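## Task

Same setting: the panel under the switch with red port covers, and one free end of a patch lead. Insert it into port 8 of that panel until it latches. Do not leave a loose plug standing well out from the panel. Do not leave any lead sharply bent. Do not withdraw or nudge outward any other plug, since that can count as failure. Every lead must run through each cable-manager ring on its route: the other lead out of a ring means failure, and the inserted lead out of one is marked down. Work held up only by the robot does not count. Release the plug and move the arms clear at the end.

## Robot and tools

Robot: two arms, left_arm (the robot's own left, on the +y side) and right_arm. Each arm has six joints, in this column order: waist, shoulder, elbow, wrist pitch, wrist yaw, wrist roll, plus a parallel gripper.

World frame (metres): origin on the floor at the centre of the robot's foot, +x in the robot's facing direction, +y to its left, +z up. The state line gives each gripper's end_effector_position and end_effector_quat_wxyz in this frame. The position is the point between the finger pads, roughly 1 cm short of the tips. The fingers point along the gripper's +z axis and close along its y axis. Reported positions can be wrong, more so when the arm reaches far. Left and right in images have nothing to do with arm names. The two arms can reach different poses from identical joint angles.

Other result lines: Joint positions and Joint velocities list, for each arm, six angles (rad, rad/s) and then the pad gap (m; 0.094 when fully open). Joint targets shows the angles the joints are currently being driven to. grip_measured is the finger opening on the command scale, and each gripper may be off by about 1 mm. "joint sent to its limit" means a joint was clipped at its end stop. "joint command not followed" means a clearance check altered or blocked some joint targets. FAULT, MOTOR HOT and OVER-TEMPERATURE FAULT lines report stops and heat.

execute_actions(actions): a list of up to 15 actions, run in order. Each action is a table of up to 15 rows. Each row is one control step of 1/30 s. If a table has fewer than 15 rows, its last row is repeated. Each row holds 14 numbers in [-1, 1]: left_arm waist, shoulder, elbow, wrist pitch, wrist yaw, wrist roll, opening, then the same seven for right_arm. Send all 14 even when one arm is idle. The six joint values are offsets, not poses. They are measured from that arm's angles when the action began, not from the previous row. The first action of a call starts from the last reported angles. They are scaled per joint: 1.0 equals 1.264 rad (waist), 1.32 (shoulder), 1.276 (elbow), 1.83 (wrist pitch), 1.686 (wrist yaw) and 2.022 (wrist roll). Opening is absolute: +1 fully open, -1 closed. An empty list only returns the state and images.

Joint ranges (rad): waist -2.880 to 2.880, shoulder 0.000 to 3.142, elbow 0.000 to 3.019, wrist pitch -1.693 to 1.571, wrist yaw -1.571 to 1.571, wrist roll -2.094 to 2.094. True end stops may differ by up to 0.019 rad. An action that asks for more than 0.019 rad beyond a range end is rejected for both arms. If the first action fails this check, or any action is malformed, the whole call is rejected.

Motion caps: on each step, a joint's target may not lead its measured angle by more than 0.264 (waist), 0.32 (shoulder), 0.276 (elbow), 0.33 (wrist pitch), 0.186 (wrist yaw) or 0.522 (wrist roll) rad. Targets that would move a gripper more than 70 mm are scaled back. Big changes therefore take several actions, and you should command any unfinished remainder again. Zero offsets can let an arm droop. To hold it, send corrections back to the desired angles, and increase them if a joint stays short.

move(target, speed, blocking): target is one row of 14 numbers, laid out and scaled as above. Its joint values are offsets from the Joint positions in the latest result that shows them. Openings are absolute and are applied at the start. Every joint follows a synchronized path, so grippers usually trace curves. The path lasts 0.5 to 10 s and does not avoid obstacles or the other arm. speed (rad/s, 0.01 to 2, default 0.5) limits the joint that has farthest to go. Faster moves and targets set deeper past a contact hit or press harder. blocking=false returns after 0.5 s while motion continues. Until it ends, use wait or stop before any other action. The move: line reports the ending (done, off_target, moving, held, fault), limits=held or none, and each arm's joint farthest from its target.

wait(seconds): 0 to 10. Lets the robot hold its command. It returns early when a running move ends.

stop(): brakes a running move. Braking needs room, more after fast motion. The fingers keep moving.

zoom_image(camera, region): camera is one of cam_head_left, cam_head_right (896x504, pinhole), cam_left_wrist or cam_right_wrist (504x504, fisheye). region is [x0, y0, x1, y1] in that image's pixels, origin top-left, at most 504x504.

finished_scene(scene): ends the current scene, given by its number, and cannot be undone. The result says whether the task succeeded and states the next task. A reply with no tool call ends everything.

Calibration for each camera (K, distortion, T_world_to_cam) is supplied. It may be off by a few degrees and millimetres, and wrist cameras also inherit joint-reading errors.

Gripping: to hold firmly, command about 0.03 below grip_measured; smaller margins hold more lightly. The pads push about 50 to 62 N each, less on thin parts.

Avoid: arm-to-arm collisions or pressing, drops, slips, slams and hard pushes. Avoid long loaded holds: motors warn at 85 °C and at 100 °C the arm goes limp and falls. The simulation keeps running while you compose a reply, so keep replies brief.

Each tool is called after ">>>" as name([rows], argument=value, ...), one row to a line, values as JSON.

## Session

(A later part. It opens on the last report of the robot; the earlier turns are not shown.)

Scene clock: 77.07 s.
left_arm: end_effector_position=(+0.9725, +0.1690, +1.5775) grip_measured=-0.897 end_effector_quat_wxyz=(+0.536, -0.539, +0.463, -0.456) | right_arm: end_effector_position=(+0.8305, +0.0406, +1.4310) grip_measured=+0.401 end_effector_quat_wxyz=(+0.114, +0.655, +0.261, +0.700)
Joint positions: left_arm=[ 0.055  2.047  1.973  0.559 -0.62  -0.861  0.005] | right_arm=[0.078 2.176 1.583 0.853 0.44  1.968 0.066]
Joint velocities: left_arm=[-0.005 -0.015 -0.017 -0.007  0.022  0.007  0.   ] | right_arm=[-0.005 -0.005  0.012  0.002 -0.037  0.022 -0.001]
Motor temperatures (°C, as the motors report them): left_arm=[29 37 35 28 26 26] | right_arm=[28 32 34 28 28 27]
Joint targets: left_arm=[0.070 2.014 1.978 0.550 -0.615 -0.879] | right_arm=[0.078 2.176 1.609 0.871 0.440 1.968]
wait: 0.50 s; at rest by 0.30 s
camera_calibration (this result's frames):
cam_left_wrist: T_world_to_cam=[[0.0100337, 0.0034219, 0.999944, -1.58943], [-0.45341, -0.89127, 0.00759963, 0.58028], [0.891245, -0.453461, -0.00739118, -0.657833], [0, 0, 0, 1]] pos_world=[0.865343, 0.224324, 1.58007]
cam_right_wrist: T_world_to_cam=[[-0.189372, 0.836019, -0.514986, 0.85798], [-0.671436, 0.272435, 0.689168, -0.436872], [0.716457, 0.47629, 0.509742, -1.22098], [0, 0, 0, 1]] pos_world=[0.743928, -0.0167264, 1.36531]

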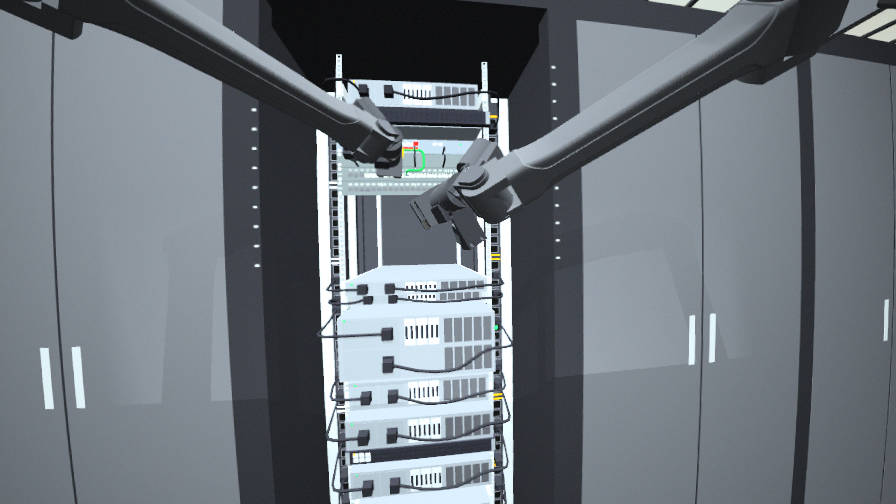

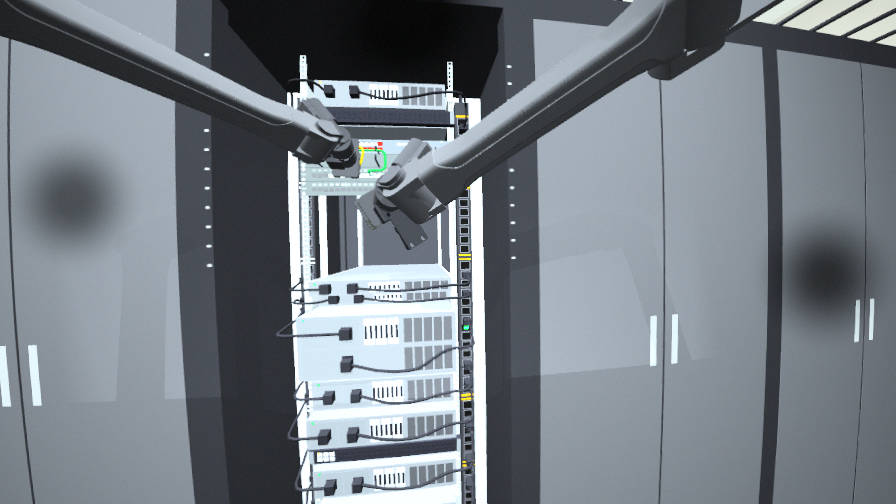

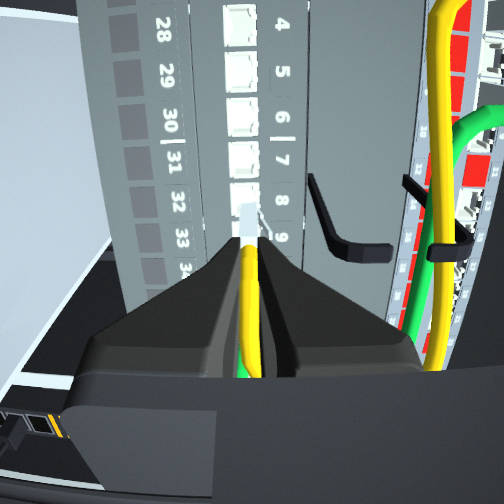

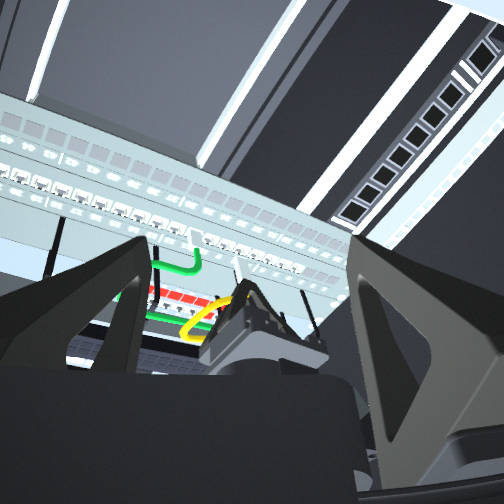

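>>> execute_actions([
  [[0.013,-0.025,0.0039,-0.0049,0.003,-0.0089,-0.92,0,0,0.02,0.01,0,0,0.4],[0.013,-0.025,0.0039,-0.0049,0.003,-0.0089,-0.92,0,0,0.02,0.01,0,0,0.4],[0.014,-0.025,0.0039,-0.0049,0.003,-0.0089,-0.92,0,0,0.02,0.01,0,0,0.4],[0.014,-0.025,0.0039,-0.0049,0.003,-0.0089,-0.92,0,0,0.02,0.01,0,0,0.4],[0.015,-0.025,0.0039,-0.0049,0.003,-0.0089,-0.92,0,0,0.02,0.01,0,0,0.4],[0.015,-0.025,0.0039,-0.0049,0.003,-0.0089,-0.92,0,0,0.02,0.01,0,0,0.4],[0.016,-0.025,0.0039,-0.0049,0.003,-0.0089,-0.92,0,0,0.02,0.01,0,0,0.4],[0.016,-0.025,0.0039,-0.0049,0.003,-0.0089,-0.92,0,0,0.02,0.01,0,0,0.4],[0.017,-0.025,0.0039,-0.0049,0.003,-0.0089,-0.92,0,0,0.02,0.01,0,0,0.4]],
])

>>> wait(seconds=0.4)

>>> zoom_image(camera="cam_left_wrist", region=[170, 130, 330, 290])

>>> zoom_image(camera="cam_right_wrist", region=[160, 200, 320, 320])

Scene clock: 78.30 s.
left_arm: end_effector_position=(+0.9749, +0.1738, +1.5742) grip_measured=-0.897 end_effector_quat_wxyz=(+0.537, -0.540, +0.463, -0.453) | right_arm: end_effector_position=(+0.8305, +0.0406, +1.4310) grip_measured=+0.401 end_effector_quat_wxyz=(+0.114, +0.655, +0.261, +0.700)
Joint positions: left_arm=[ 0.062  2.047  1.973  0.559 -0.62  -0.861  0.005] | right_arm=[0.078 2.176 1.583 0.853 0.44  1.968 0.066]
Joint velocities: left_arm=[-0.005 -0.005 -0.002 -0.022 -0.007  0.022  0.001] | right_arm=[-0.005 -0.005  0.002 -0.017 -0.037 -0.022 -0.001]
Motor temperatures (°C, as the motors report them): left_arm=[29 37 35 28 26 26] | right_arm=[28 32 34 28 28 27]
Joint targets: left_arm=[0.076 2.014 1.978 0.550 -0.615 -0.879] | right_arm=[0.078 2.176 1.609 0.871 0.440 1.968]
camera_calibration (this result's frames):
cam_left_wrist: T_world_to_cam=[[0.0131771, 0.00138552, 0.999912, -1.5888], [-0.447622, -0.894195, 0.0071379, 0.5813], [0.894126, -0.447676, -0.0111627, -0.65561], [0, 0, 0, 1]] pos_world=[0.867337, 0.228495, 1.5772]
cam_right_wrist: T_world_to_cam=[[-0.189372, 0.836019, -0.514986, 0.85798], [-0.671436, 0.272435, 0.689168, -0.436872], [0.716457, 0.47629, 0.509742, -1.22098], [0, 0, 0, 1]] pos_world=[0.743928, -0.0167264, 1.36531]

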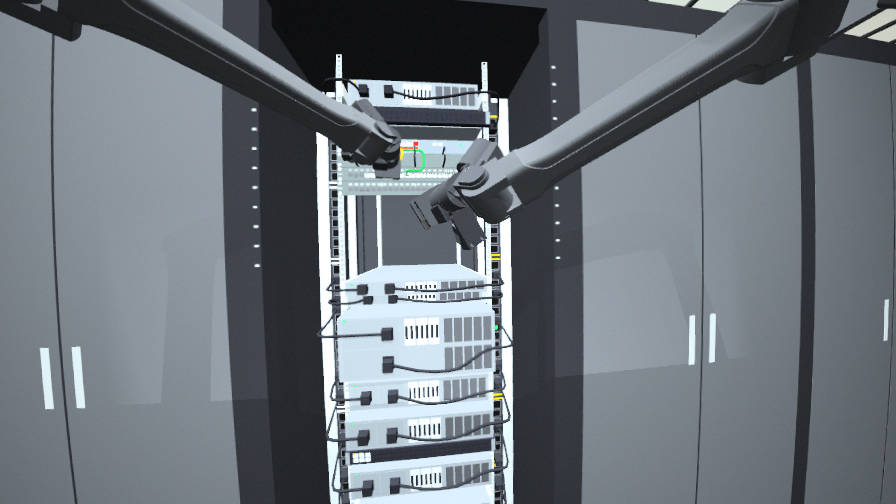

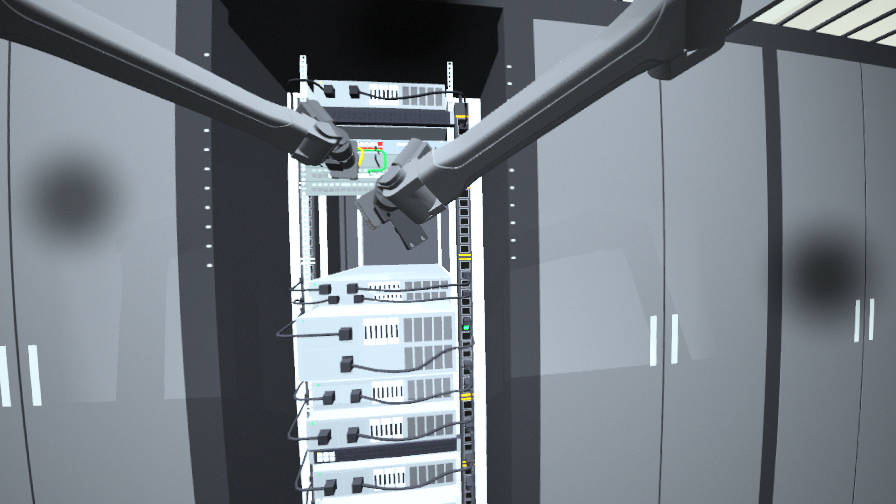

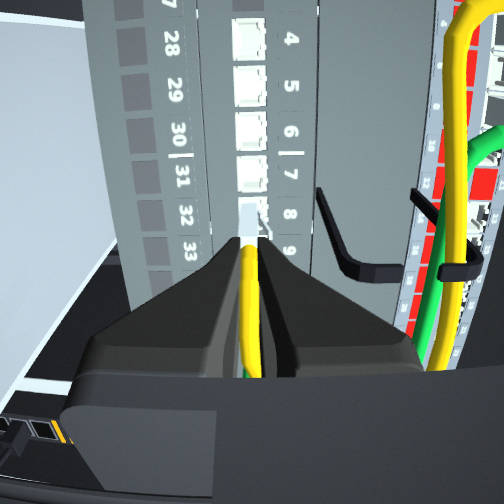

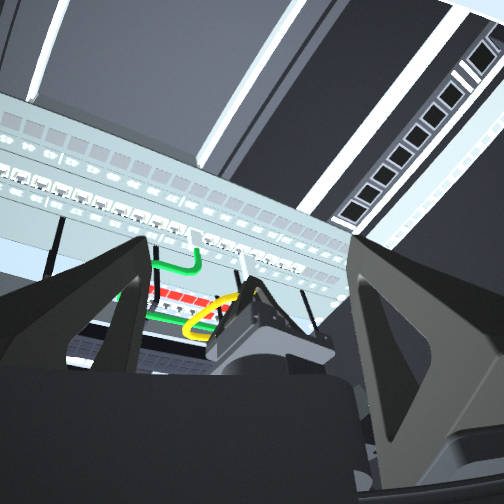

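Scene clock: 78.70 s.
left_arm: end_effector_position=(+0.9750, +0.1741, +1.5740) grip_measured=-0.897 end_effector_quat_wxyz=(+0.537, -0.540, +0.463, -0.453) | right_arm: end_effector_position=(+0.8305, +0.0406, +1.4310) grip_measured=+0.401 end_effector_quat_wxyz=(+0.114, +0.655, +0.261, +0.700)
Joint positions: left_arm=[ 0.063  2.047  1.973  0.559 -0.62  -0.861  0.005] | right_arm=[0.078 2.176 1.583 0.853 0.44  1.968 0.066]
Joint velocities: left_arm=[-0.015 -0.005 -0.007  0.007 -0.037  0.066 -0.001] | right_arm=[-0.005  0.005  0.007  0.002 -0.022  0.022 -0.001]
Motor temperatures (°C, as the motors report them): left_arm=[29 37 35 28 26 26] | right_arm=[28 32 34 28 28 27]
Joint targets: left_arm=[0.076 2.014 1.978 0.550 -0.615 -0.879] | right_arm=[0.078 2.176 1.609 0.871 0.440 1.968]
wait: 0.40 s; at rest by 0.17 s
camera_calibration (this result's frames):
cam_left_wrist: T_world_to_cam=[[0.0133376, 0.0012654, 0.99991, -1.58877], [-0.447332, -0.89434, 0.00709868, 0.581376], [0.894269, -0.447386, -0.0113623, -0.655482], [0, 0, 0, 1]] pos_world=[0.867435, 0.228704, 1.57705]
cam_right_wrist: T_world_to_cam=[[-0.189372, 0.836019, -0.514986, 0.85798], [-0.671436, 0.272435, 0.689168, -0.436872], [0.716457, 0.47629, 0.509742, -1.22098], [0, 0, 0, 1]] pos_world=[0.743928, -0.0167264, 1.36531]

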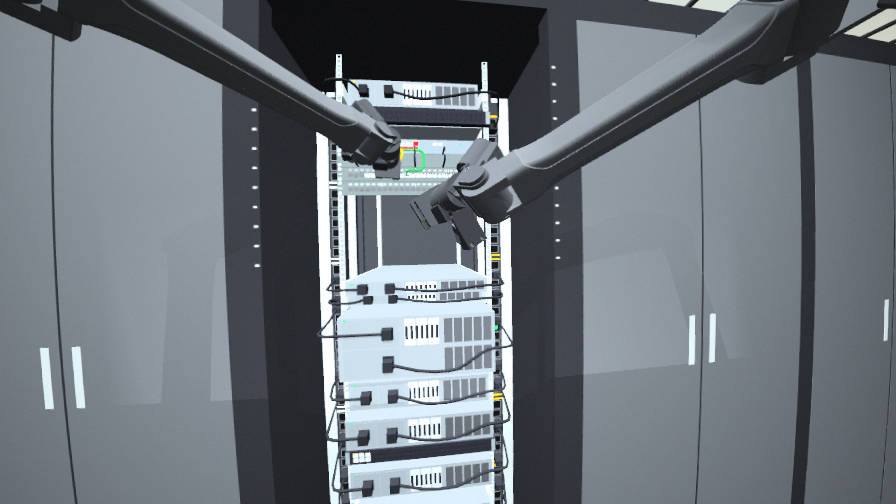

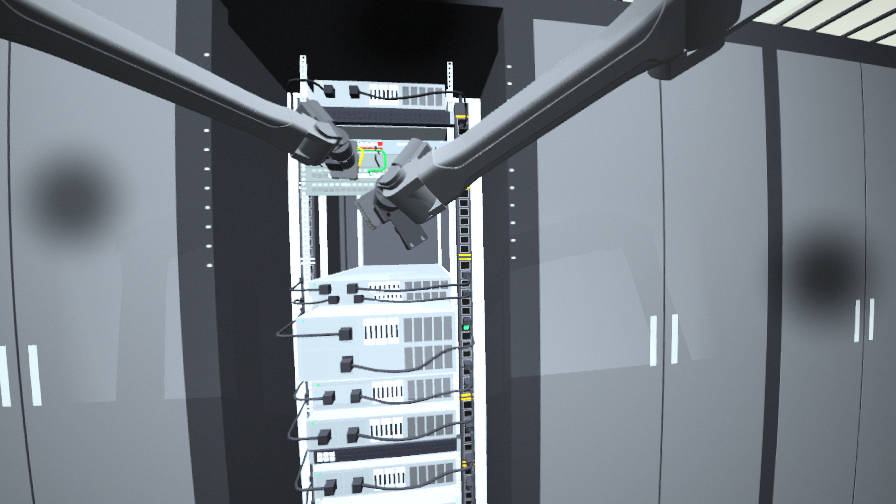

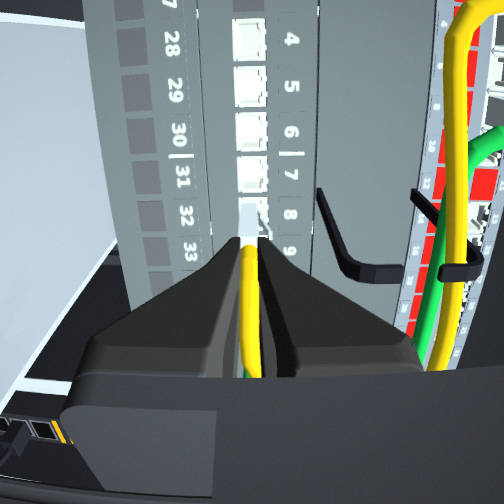

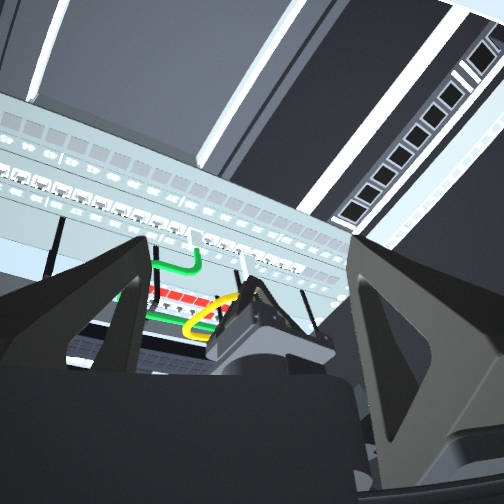

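Region (170, 130, 330, 290) of cam_left_wrist's 504x504 image, scaled by 3.150, with more detail than that image has.

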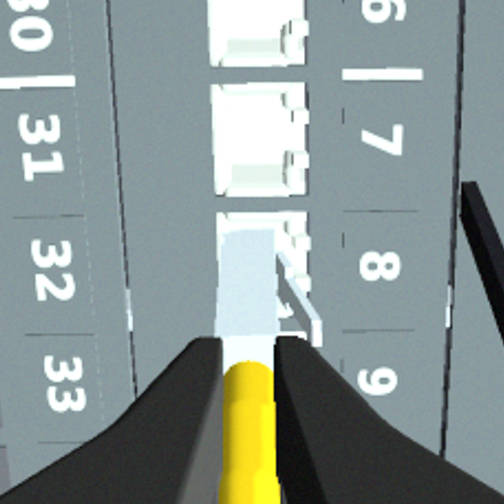

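Region (160, 200, 320, 320) of cam_right_wrist's 504x504 image, scaled by 3.150, with more detail than that image has; it fills the top 378 rows of this view, and the rest is white.

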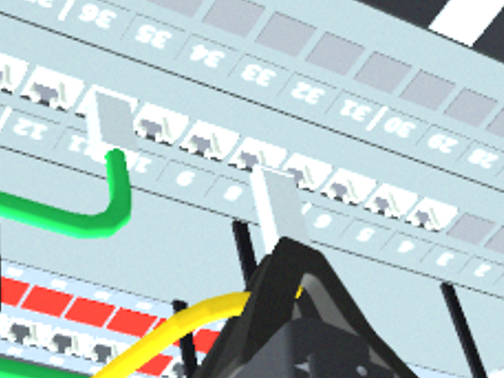

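>>> execute_actions([
  [[0.0103,0.005,0.036,-0.0049,0.003,-0.0089,-0.92,0,0,0.02,0.01,0,0,0.4],[0.0103,0.005,0.036,-0.0049,0.003,-0.0089,-0.92,0,0,0.02,0.01,0,0,0.4],[0.0103,0.006,0.04,-0.0049,0.003,-0.0089,-0.92,0,0,0.02,0.01,0,0,0.4],[0.0103,0.007,0.042,-0.0055,0.003,-0.0089,-0.92,0,0,0.02,0.01,0,0,0.4],[0.0103,0.008,0.044,-0.006,0.003,-0.0089,-0.92,0,0,0.02,0.01,0,0,0.4],[0.0105,0.009,0.0455,-0.0065,0.0033,-0.0089,-0.92,0,0,0.02,0.01,0,0,0.4],[0.0108,0.0098,0.047,-0.0069,0.0033,-0.0089,-0.92,0,0,0.02,0.01,0,0,0.4],[0.011,0.0106,0.0485,-0.0073,0.0036,-0.0089,-0.92,0,0,0.02,0.01,0,0,0.4],[0.0112,0.0114,0.05,-0.0077,0.0036,-0.0089,-0.92,0,0,0.02,0.01,0,0,0.4],[0.0114,0.0122,0.0515,-0.0081,0.004,-0.0089,-0.92,0,0,0.02,0.01,0,0,0.4],[0.0116,0.013,0.053,-0.0085,0.004,-0.0089,-0.92,0,0,0.02,0.01,0,0,0.4],[0.0116,0.0135,0.054,-0.009,0.004,-0.0089,-0.92,0,0,0.02,0.01,0,0,0.4]],
])

>>> wait(seconds=0.4)

>>> zoom_image(camera="cam_left_wrist", region=[170, 130, 330, 290])

>>> zoom_image(camera="cam_right_wrist", region=[160, 200, 320, 320])

Scene clock: 80.27 s.
left_arm: end_effector_position=(+0.9765, +0.1714, +1.5723) grip_measured=-0.897 end_effector_quat_wxyz=(+0.536, -0.539, +0.466, -0.452) | right_arm: end_effector_position=(+0.8305, +0.0406, +1.4310) grip_measured=+0.401 end_effector_quat_wxyz=(+0.114, +0.655, +0.261, +0.700)
Joint positions: left_arm=[ 0.063  2.053  1.981  0.551 -0.618 -0.861  0.005] | right_arm=[0.078 2.176 1.583 0.853 0.44  1.968 0.066]
Joint velocities: left_arm=[ 0.005  0.005  0.017  0.007 -0.007  0.022  0.   ] | right_arm=[-0.024 -0.005  0.007 -0.012 -0.037 -0.007  0.001]
Motor temperatures (°C, as the motors report them): left_arm=[29 37 35 28 26 26] | right_arm=[28 32 34 28 28 27]
Joint targets: left_arm=[0.078 2.065 2.042 0.542 -0.613 -0.879] | right_arm=[0.078 2.176 1.609 0.871 0.440 1.968]
camera_calibration (this result's frames):
cam_left_wrist: T_world_to_cam=[[0.0167012, -0.00200915, 0.999859, -1.58971], [-0.451697, -0.892153, 0.00575221, 0.585681], [0.892015, -0.451729, -0.0158075, -0.648125], [0, 0, 0, 1]] pos_world=[0.869238, 0.226545, 1.57588]
cam_right_wrist: T_world_to_cam=[[-0.189372, 0.836019, -0.514986, 0.85798], [-0.671436, 0.272435, 0.689168, -0.436872], [0.716457, 0.47629, 0.509742, -1.22098], [0, 0, 0, 1]] pos_world=[0.743928, -0.0167264, 1.36531]

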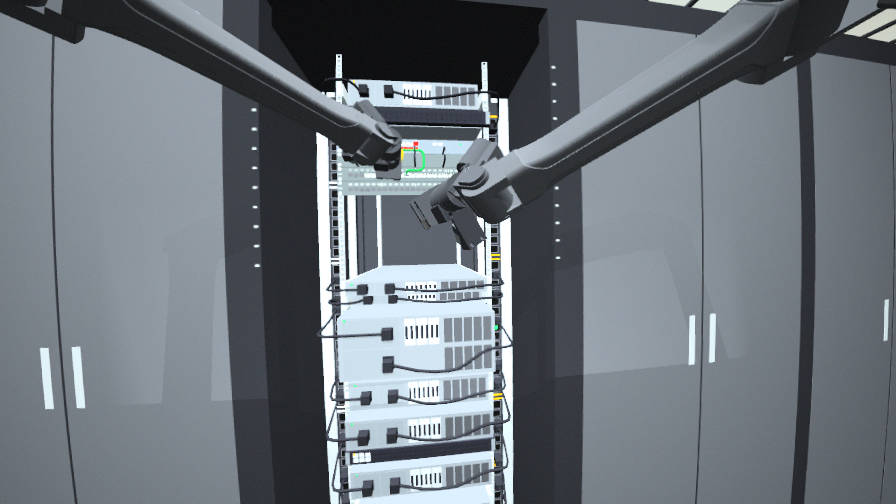

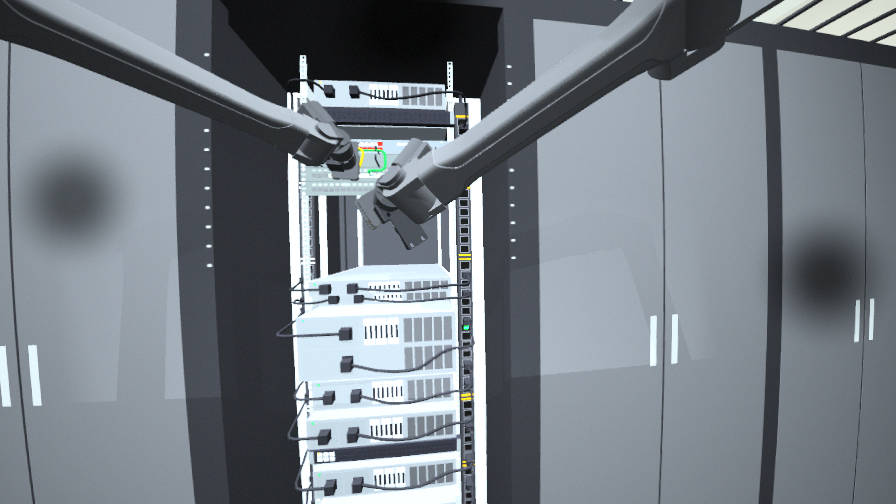

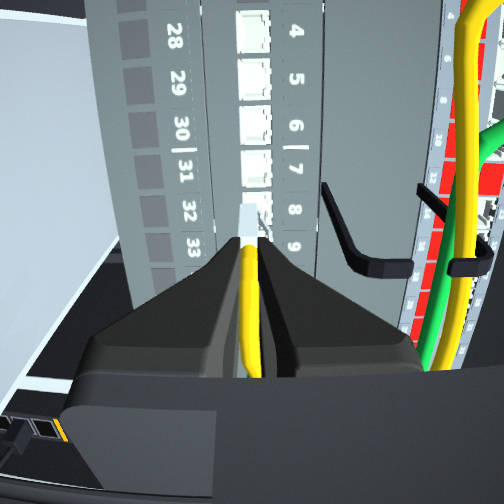

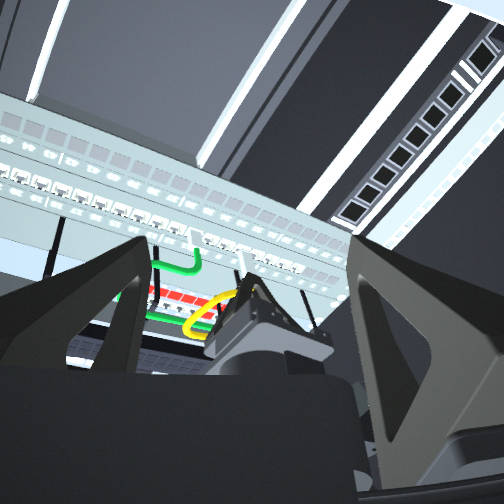

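Scene clock: 80.67 s.
left_arm: end_effector_position=(+0.9765, +0.1712, +1.5720) grip_measured=-0.897 end_effector_quat_wxyz=(+0.536, -0.539, +0.466, -0.452) | right_arm: end_effector_position=(+0.8305, +0.0406, +1.4310) grip_measured=+0.401 end_effector_quat_wxyz=(+0.114, +0.655, +0.261, +0.700)
Joint positions: left_arm=[ 0.063  2.054  1.981  0.55  -0.618 -0.861  0.005] | right_arm=[0.078 2.176 1.583 0.853 0.44  1.968 0.066]
Joint velocities: left_arm=[-0.005 -0.005  0.002  0.017  0.051  0.007 -0.001] | right_arm=[-0.024 -0.024  0.017 -0.012 -0.066 -0.022 -0.001]
Motor temperatures (°C, as the motors report them): left_arm=[29 37 35 28 26 26] | right_arm=[28 32 34 28 28 27]
Joint targets: left_arm=[0.078 2.064 2.042 0.542 -0.613 -0.879] | right_arm=[0.078 2.176 1.609 0.871 0.440 1.968]
wait: 0.40 s; at rest by 0.17 s
camera_calibration (this result's frames):
cam_left_wrist: T_world_to_cam=[[0.0171795, -0.00199516, 0.99985, -1.58984], [-0.452051, -0.891972, 0.00598726, 0.585404], [0.891827, -0.452087, -0.0162255, -0.647369], [0, 0, 0, 1]] pos_world=[0.869286, 0.226325, 1.5756]
cam_right_wrist: T_world_to_cam=[[-0.189372, 0.836019, -0.514986, 0.85798], [-0.671436, 0.272435, 0.689168, -0.436872], [0.716457, 0.47629, 0.509742, -1.22098], [0, 0, 0, 1]] pos_world=[0.743928, -0.0167264, 1.36531]

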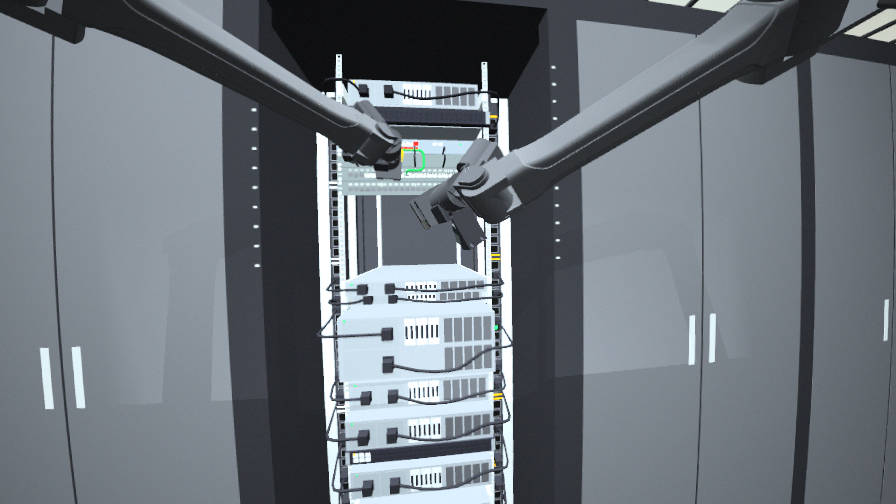

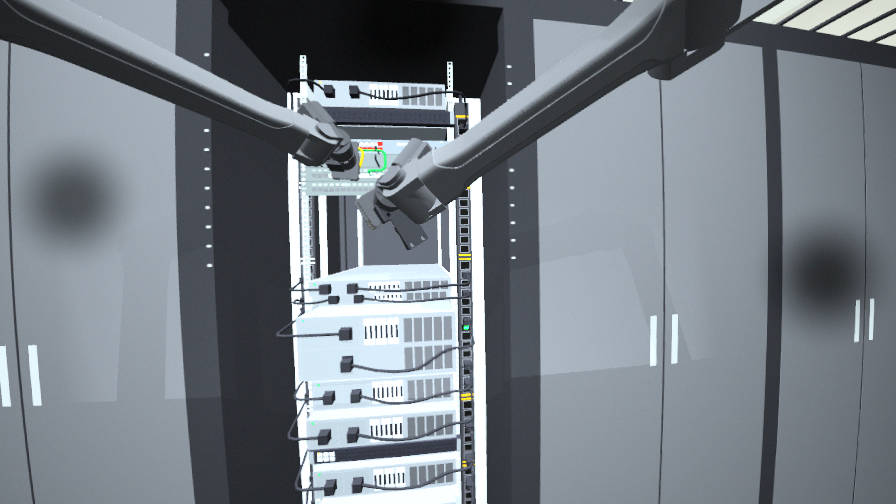

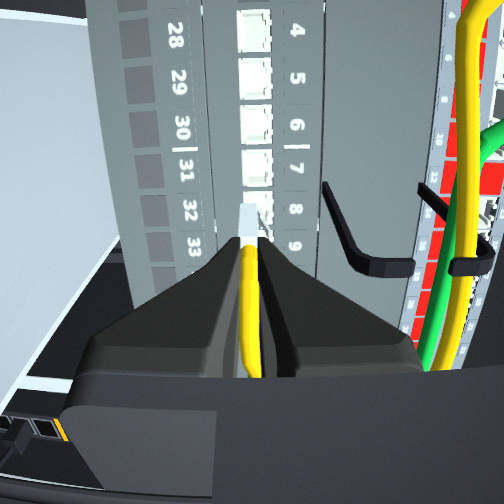

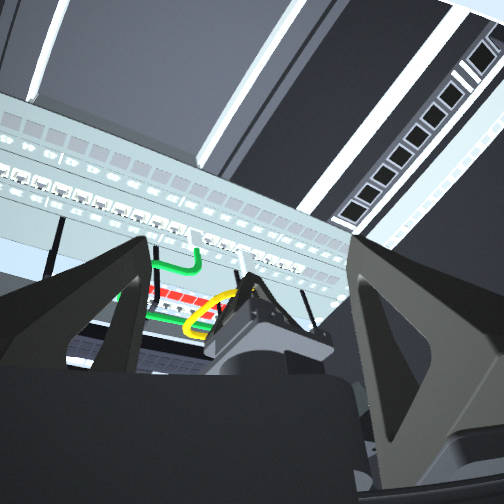

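Region (170, 130, 330, 290) of cam_left_wrist's 504x504 image, scaled by 3.150, with more detail than that image has.

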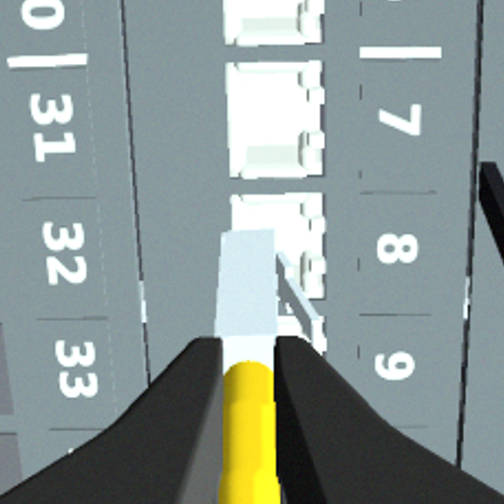

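Region (160, 200, 320, 320) of cam_right_wrist's 504x504 image, scaled by 3.150, with more detail than that image has; it fills the top 378 rows of this view, and the rest is white.

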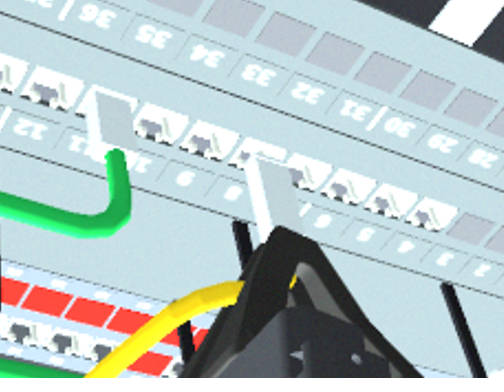

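Elbow +0.007 (deadband 0.061).

>>> execute_actions([
  [[0.011,0.007,0.0485,-0.0044,0.003,-0.0089,-0.92,0,0,0.02,0.01,0,0,0.4],[0.011,0.007,0.0493,-0.0044,0.003,-0.0089,-0.92,0,0,0.02,0.01,0,0,0.4],[0.011,0.007,0.05,-0.0044,0.003,-0.0089,-0.92,0,0,0.02,0.01,0,0,0.4],[0.011,0.007,0.0507,-0.0044,0.003,-0.0089,-0.92,0,0,0.02,0.01,0,0,0.4],[0.011,0.007,0.0514,-0.0044,0.003,-0.0089,-0.92,0,0,0.02,0.01,0,0,0.4],[0.011,0.007,0.0521,-0.0044,0.003,-0.0089,-0.92,0,0,0.02,0.01,0,0,0.4],[0.011,0.007,0.0528,-0.0044,0.003,-0.0089,-0.92,0,0,0.02,0.01,0,0,0.4],[0.011,0.007,0.0535,-0.0044,0.003,-0.0089,-0.92,0,0,0.02,0.01,0,0,0.4]],
])

>>> wait(seconds=0.4)

>>> zoom_image(camera="cam_left_wrist", region=[170, 130, 330, 290])

>>> zoom_image(camera="cam_right_wrist", region=[160, 200, 320, 320])

Scene clock: 81.70 s.
left_arm: end_effector_position=(+0.9776, +0.1733, +1.5758) grip_measured=-0.897 end_effector_quat_wxyz=(+0.537, -0.540, +0.463, -0.454) | right_arm: end_effector_position=(+0.8305, +0.0406, +1.4310) grip_measured=+0.401 end_effector_quat_wxyz=(+0.114, +0.655, +0.261, +0.700)
Joint positions: left_arm=[ 0.063  2.054  1.989  0.55  -0.618 -0.862  0.005] | right_arm=[0.078 2.176 1.583 0.853 0.44  1.968 0.066]
Joint velocities: left_arm=[-0.005 -0.005 -0.002  0.002  0.022 -0.051 -0.   ] | right_arm=[-0.005  0.015  0.012  0.002  0.007 -0.007 -0.003]
Motor temperatures (°C, as the motors report them): left_arm=[29 37 35 28 26 26] | right_arm=[28 32 34 28 28 27]
Joint targets: left_arm=[0.077 2.063 2.049 0.542 -0.613 -0.879] | right_arm=[0.078 2.176 1.609 0.871 0.440 1.968]
camera_calibration (this result's frames):
cam_left_wrist: T_world_to_cam=[[0.0114599, 0.00217957, 0.999932, -1.58893], [-0.448277, -0.893867, 0.00708595, 0.5827], [0.893821, -0.448327, -0.0092666, -0.66086], [0, 0, 0, 1]] pos_world=[0.87011, 0.228038, 1.57857]
cam_right_wrist: T_world_to_cam=[[-0.189372, 0.836019, -0.514986, 0.85798], [-0.671436, 0.272435, 0.689168, -0.436872], [0.716457, 0.47629, 0.509742, -1.22098], [0, 0, 0, 1]] pos_world=[0.743928, -0.0167264, 1.36531]

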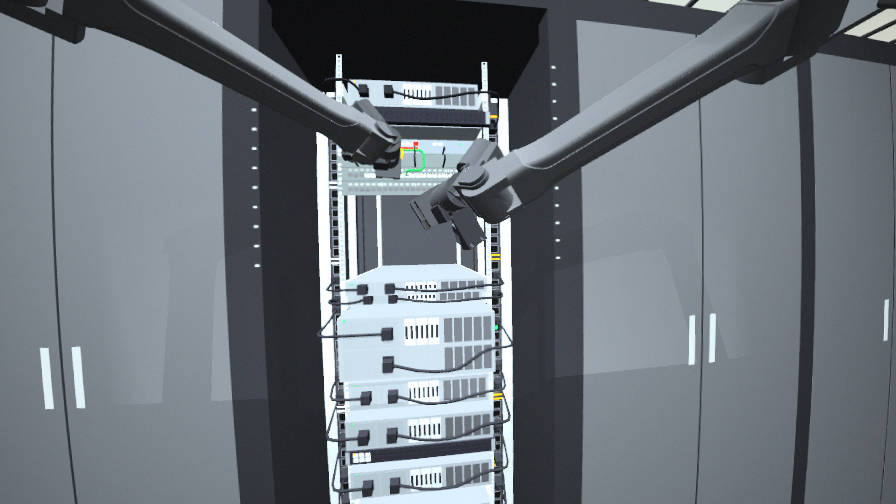

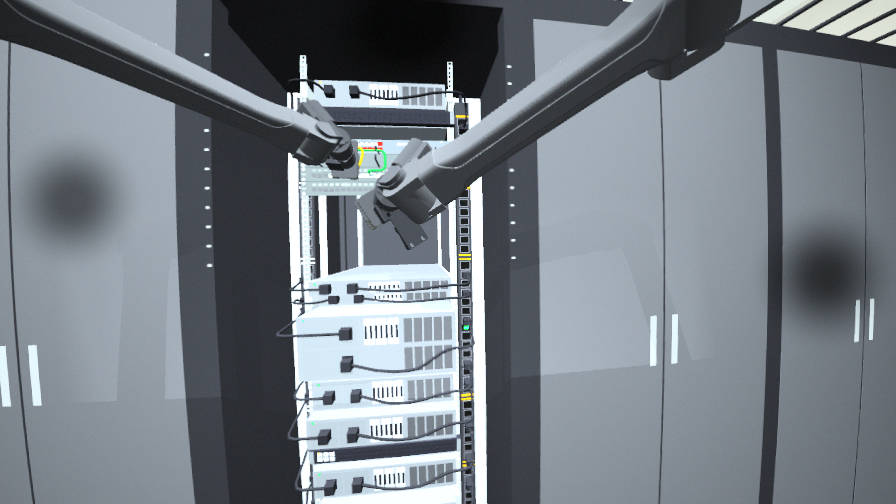

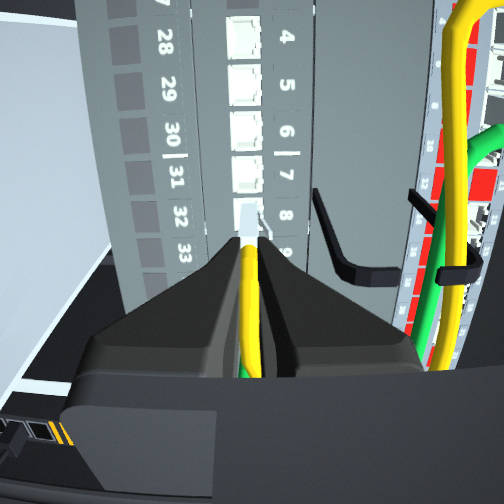

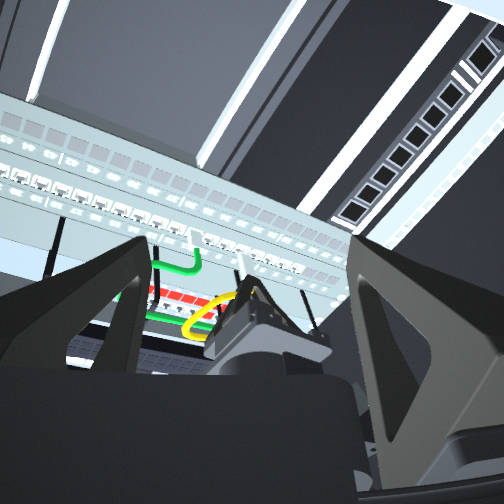

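Scene clock: 82.10 s.
left_arm: end_effector_position=(+0.9776, +0.1733, +1.5758) grip_measured=-0.897 end_effector_quat_wxyz=(+0.537, -0.540, +0.463, -0.454) | right_arm: end_effector_position=(+0.8305, +0.0406, +1.4310) grip_measured=+0.401 end_effector_quat_wxyz=(+0.114, +0.655, +0.261, +0.700)
Joint positions: left_arm=[ 0.063  2.054  1.989  0.55  -0.618 -0.862  0.005] | right_arm=[0.078 2.176 1.583 0.853 0.44  1.968 0.066]
Joint velocities: left_arm=[-0.015 -0.005 -0.007 -0.007 -0.037 -0.037 -0.001] | right_arm=[-0.005 -0.005 -0.002  0.002 -0.007  0.022 -0.001]
Motor temperatures (°C, as the motors report them): left_arm=[29 37 35 28 26 26] | right_arm=[28 32 34 28 28 27]
Joint targets: left_arm=[0.077 2.063 2.049 0.542 -0.613 -0.879] | right_arm=[0.078 2.176 1.609 0.871 0.440 1.968]
wait: 0.40 s; at rest by 0.17 s
camera_calibration (this result's frames):
cam_left_wrist: T_world_to_cam=[[0.0114599, 0.00217957, 0.999932, -1.58893], [-0.448277, -0.893867, 0.00708595, 0.5827], [0.893821, -0.448327, -0.0092666, -0.66086], [0, 0, 0, 1]] pos_world=[0.87011, 0.228038, 1.57857]
cam_right_wrist: T_world_to_cam=[[-0.189372, 0.836019, -0.514986, 0.85798], [-0.671436, 0.272435, 0.689168, -0.436872], [0.716457, 0.47629, 0.509742, -1.22098], [0, 0, 0, 1]] pos_world=[0.743928, -0.0167264, 1.36531]

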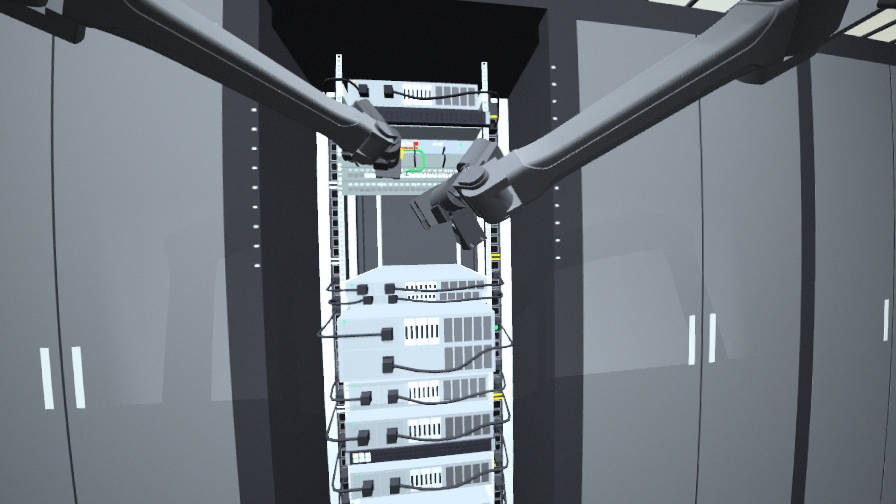

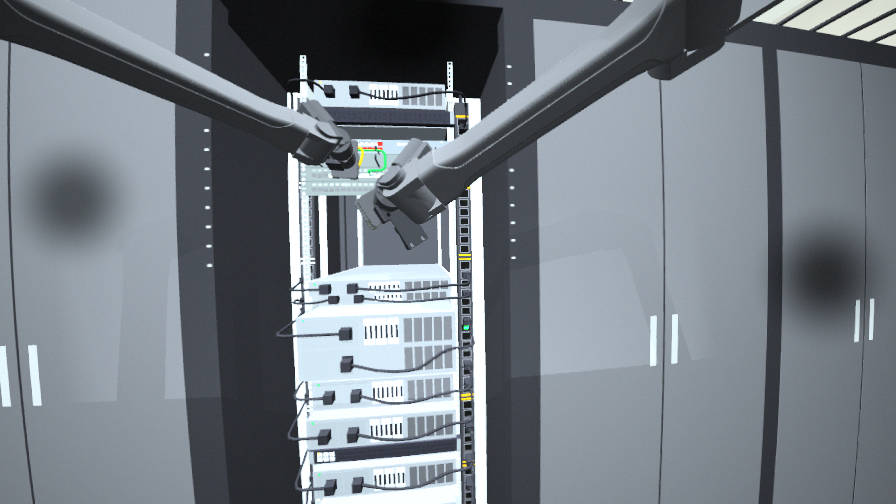

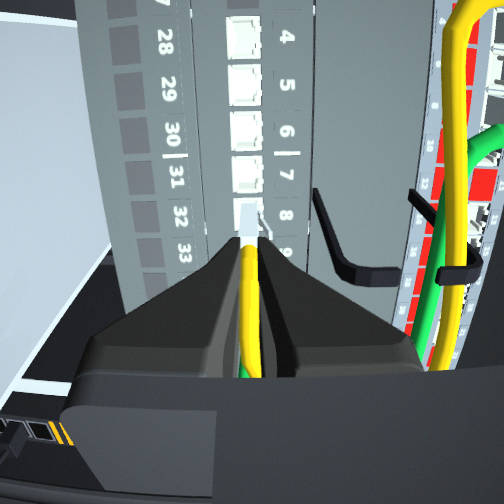

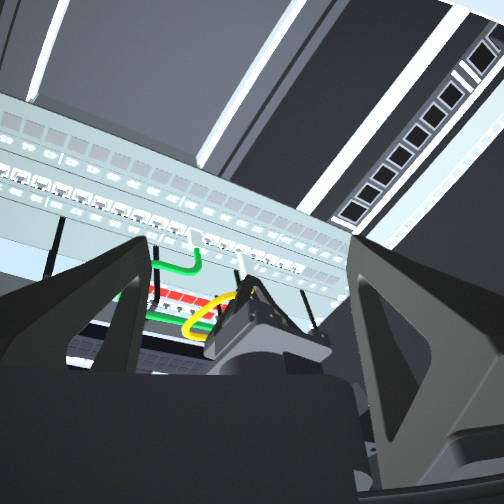

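Region (170, 130, 330, 290) of cam_left_wrist's 504x504 image, scaled by 3.150, with more detail than that image has.

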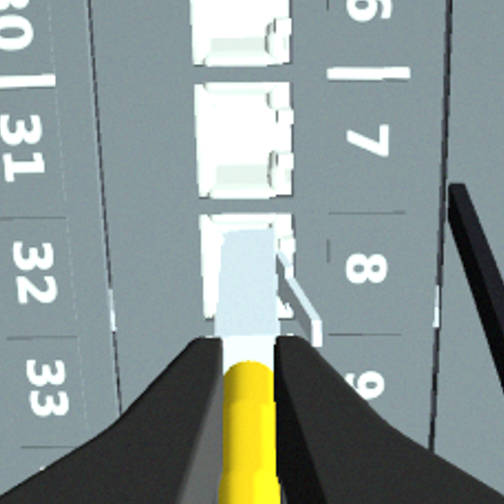

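Region (160, 200, 320, 320) of cam_right_wrist's 504x504 image, scaled by 3.150, with more detail than that image has; it fills the top 378 rows of this view, and the rest is white.

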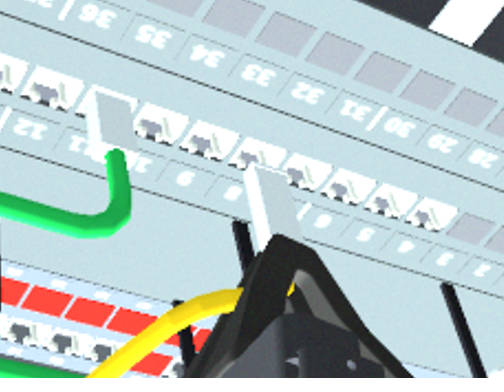

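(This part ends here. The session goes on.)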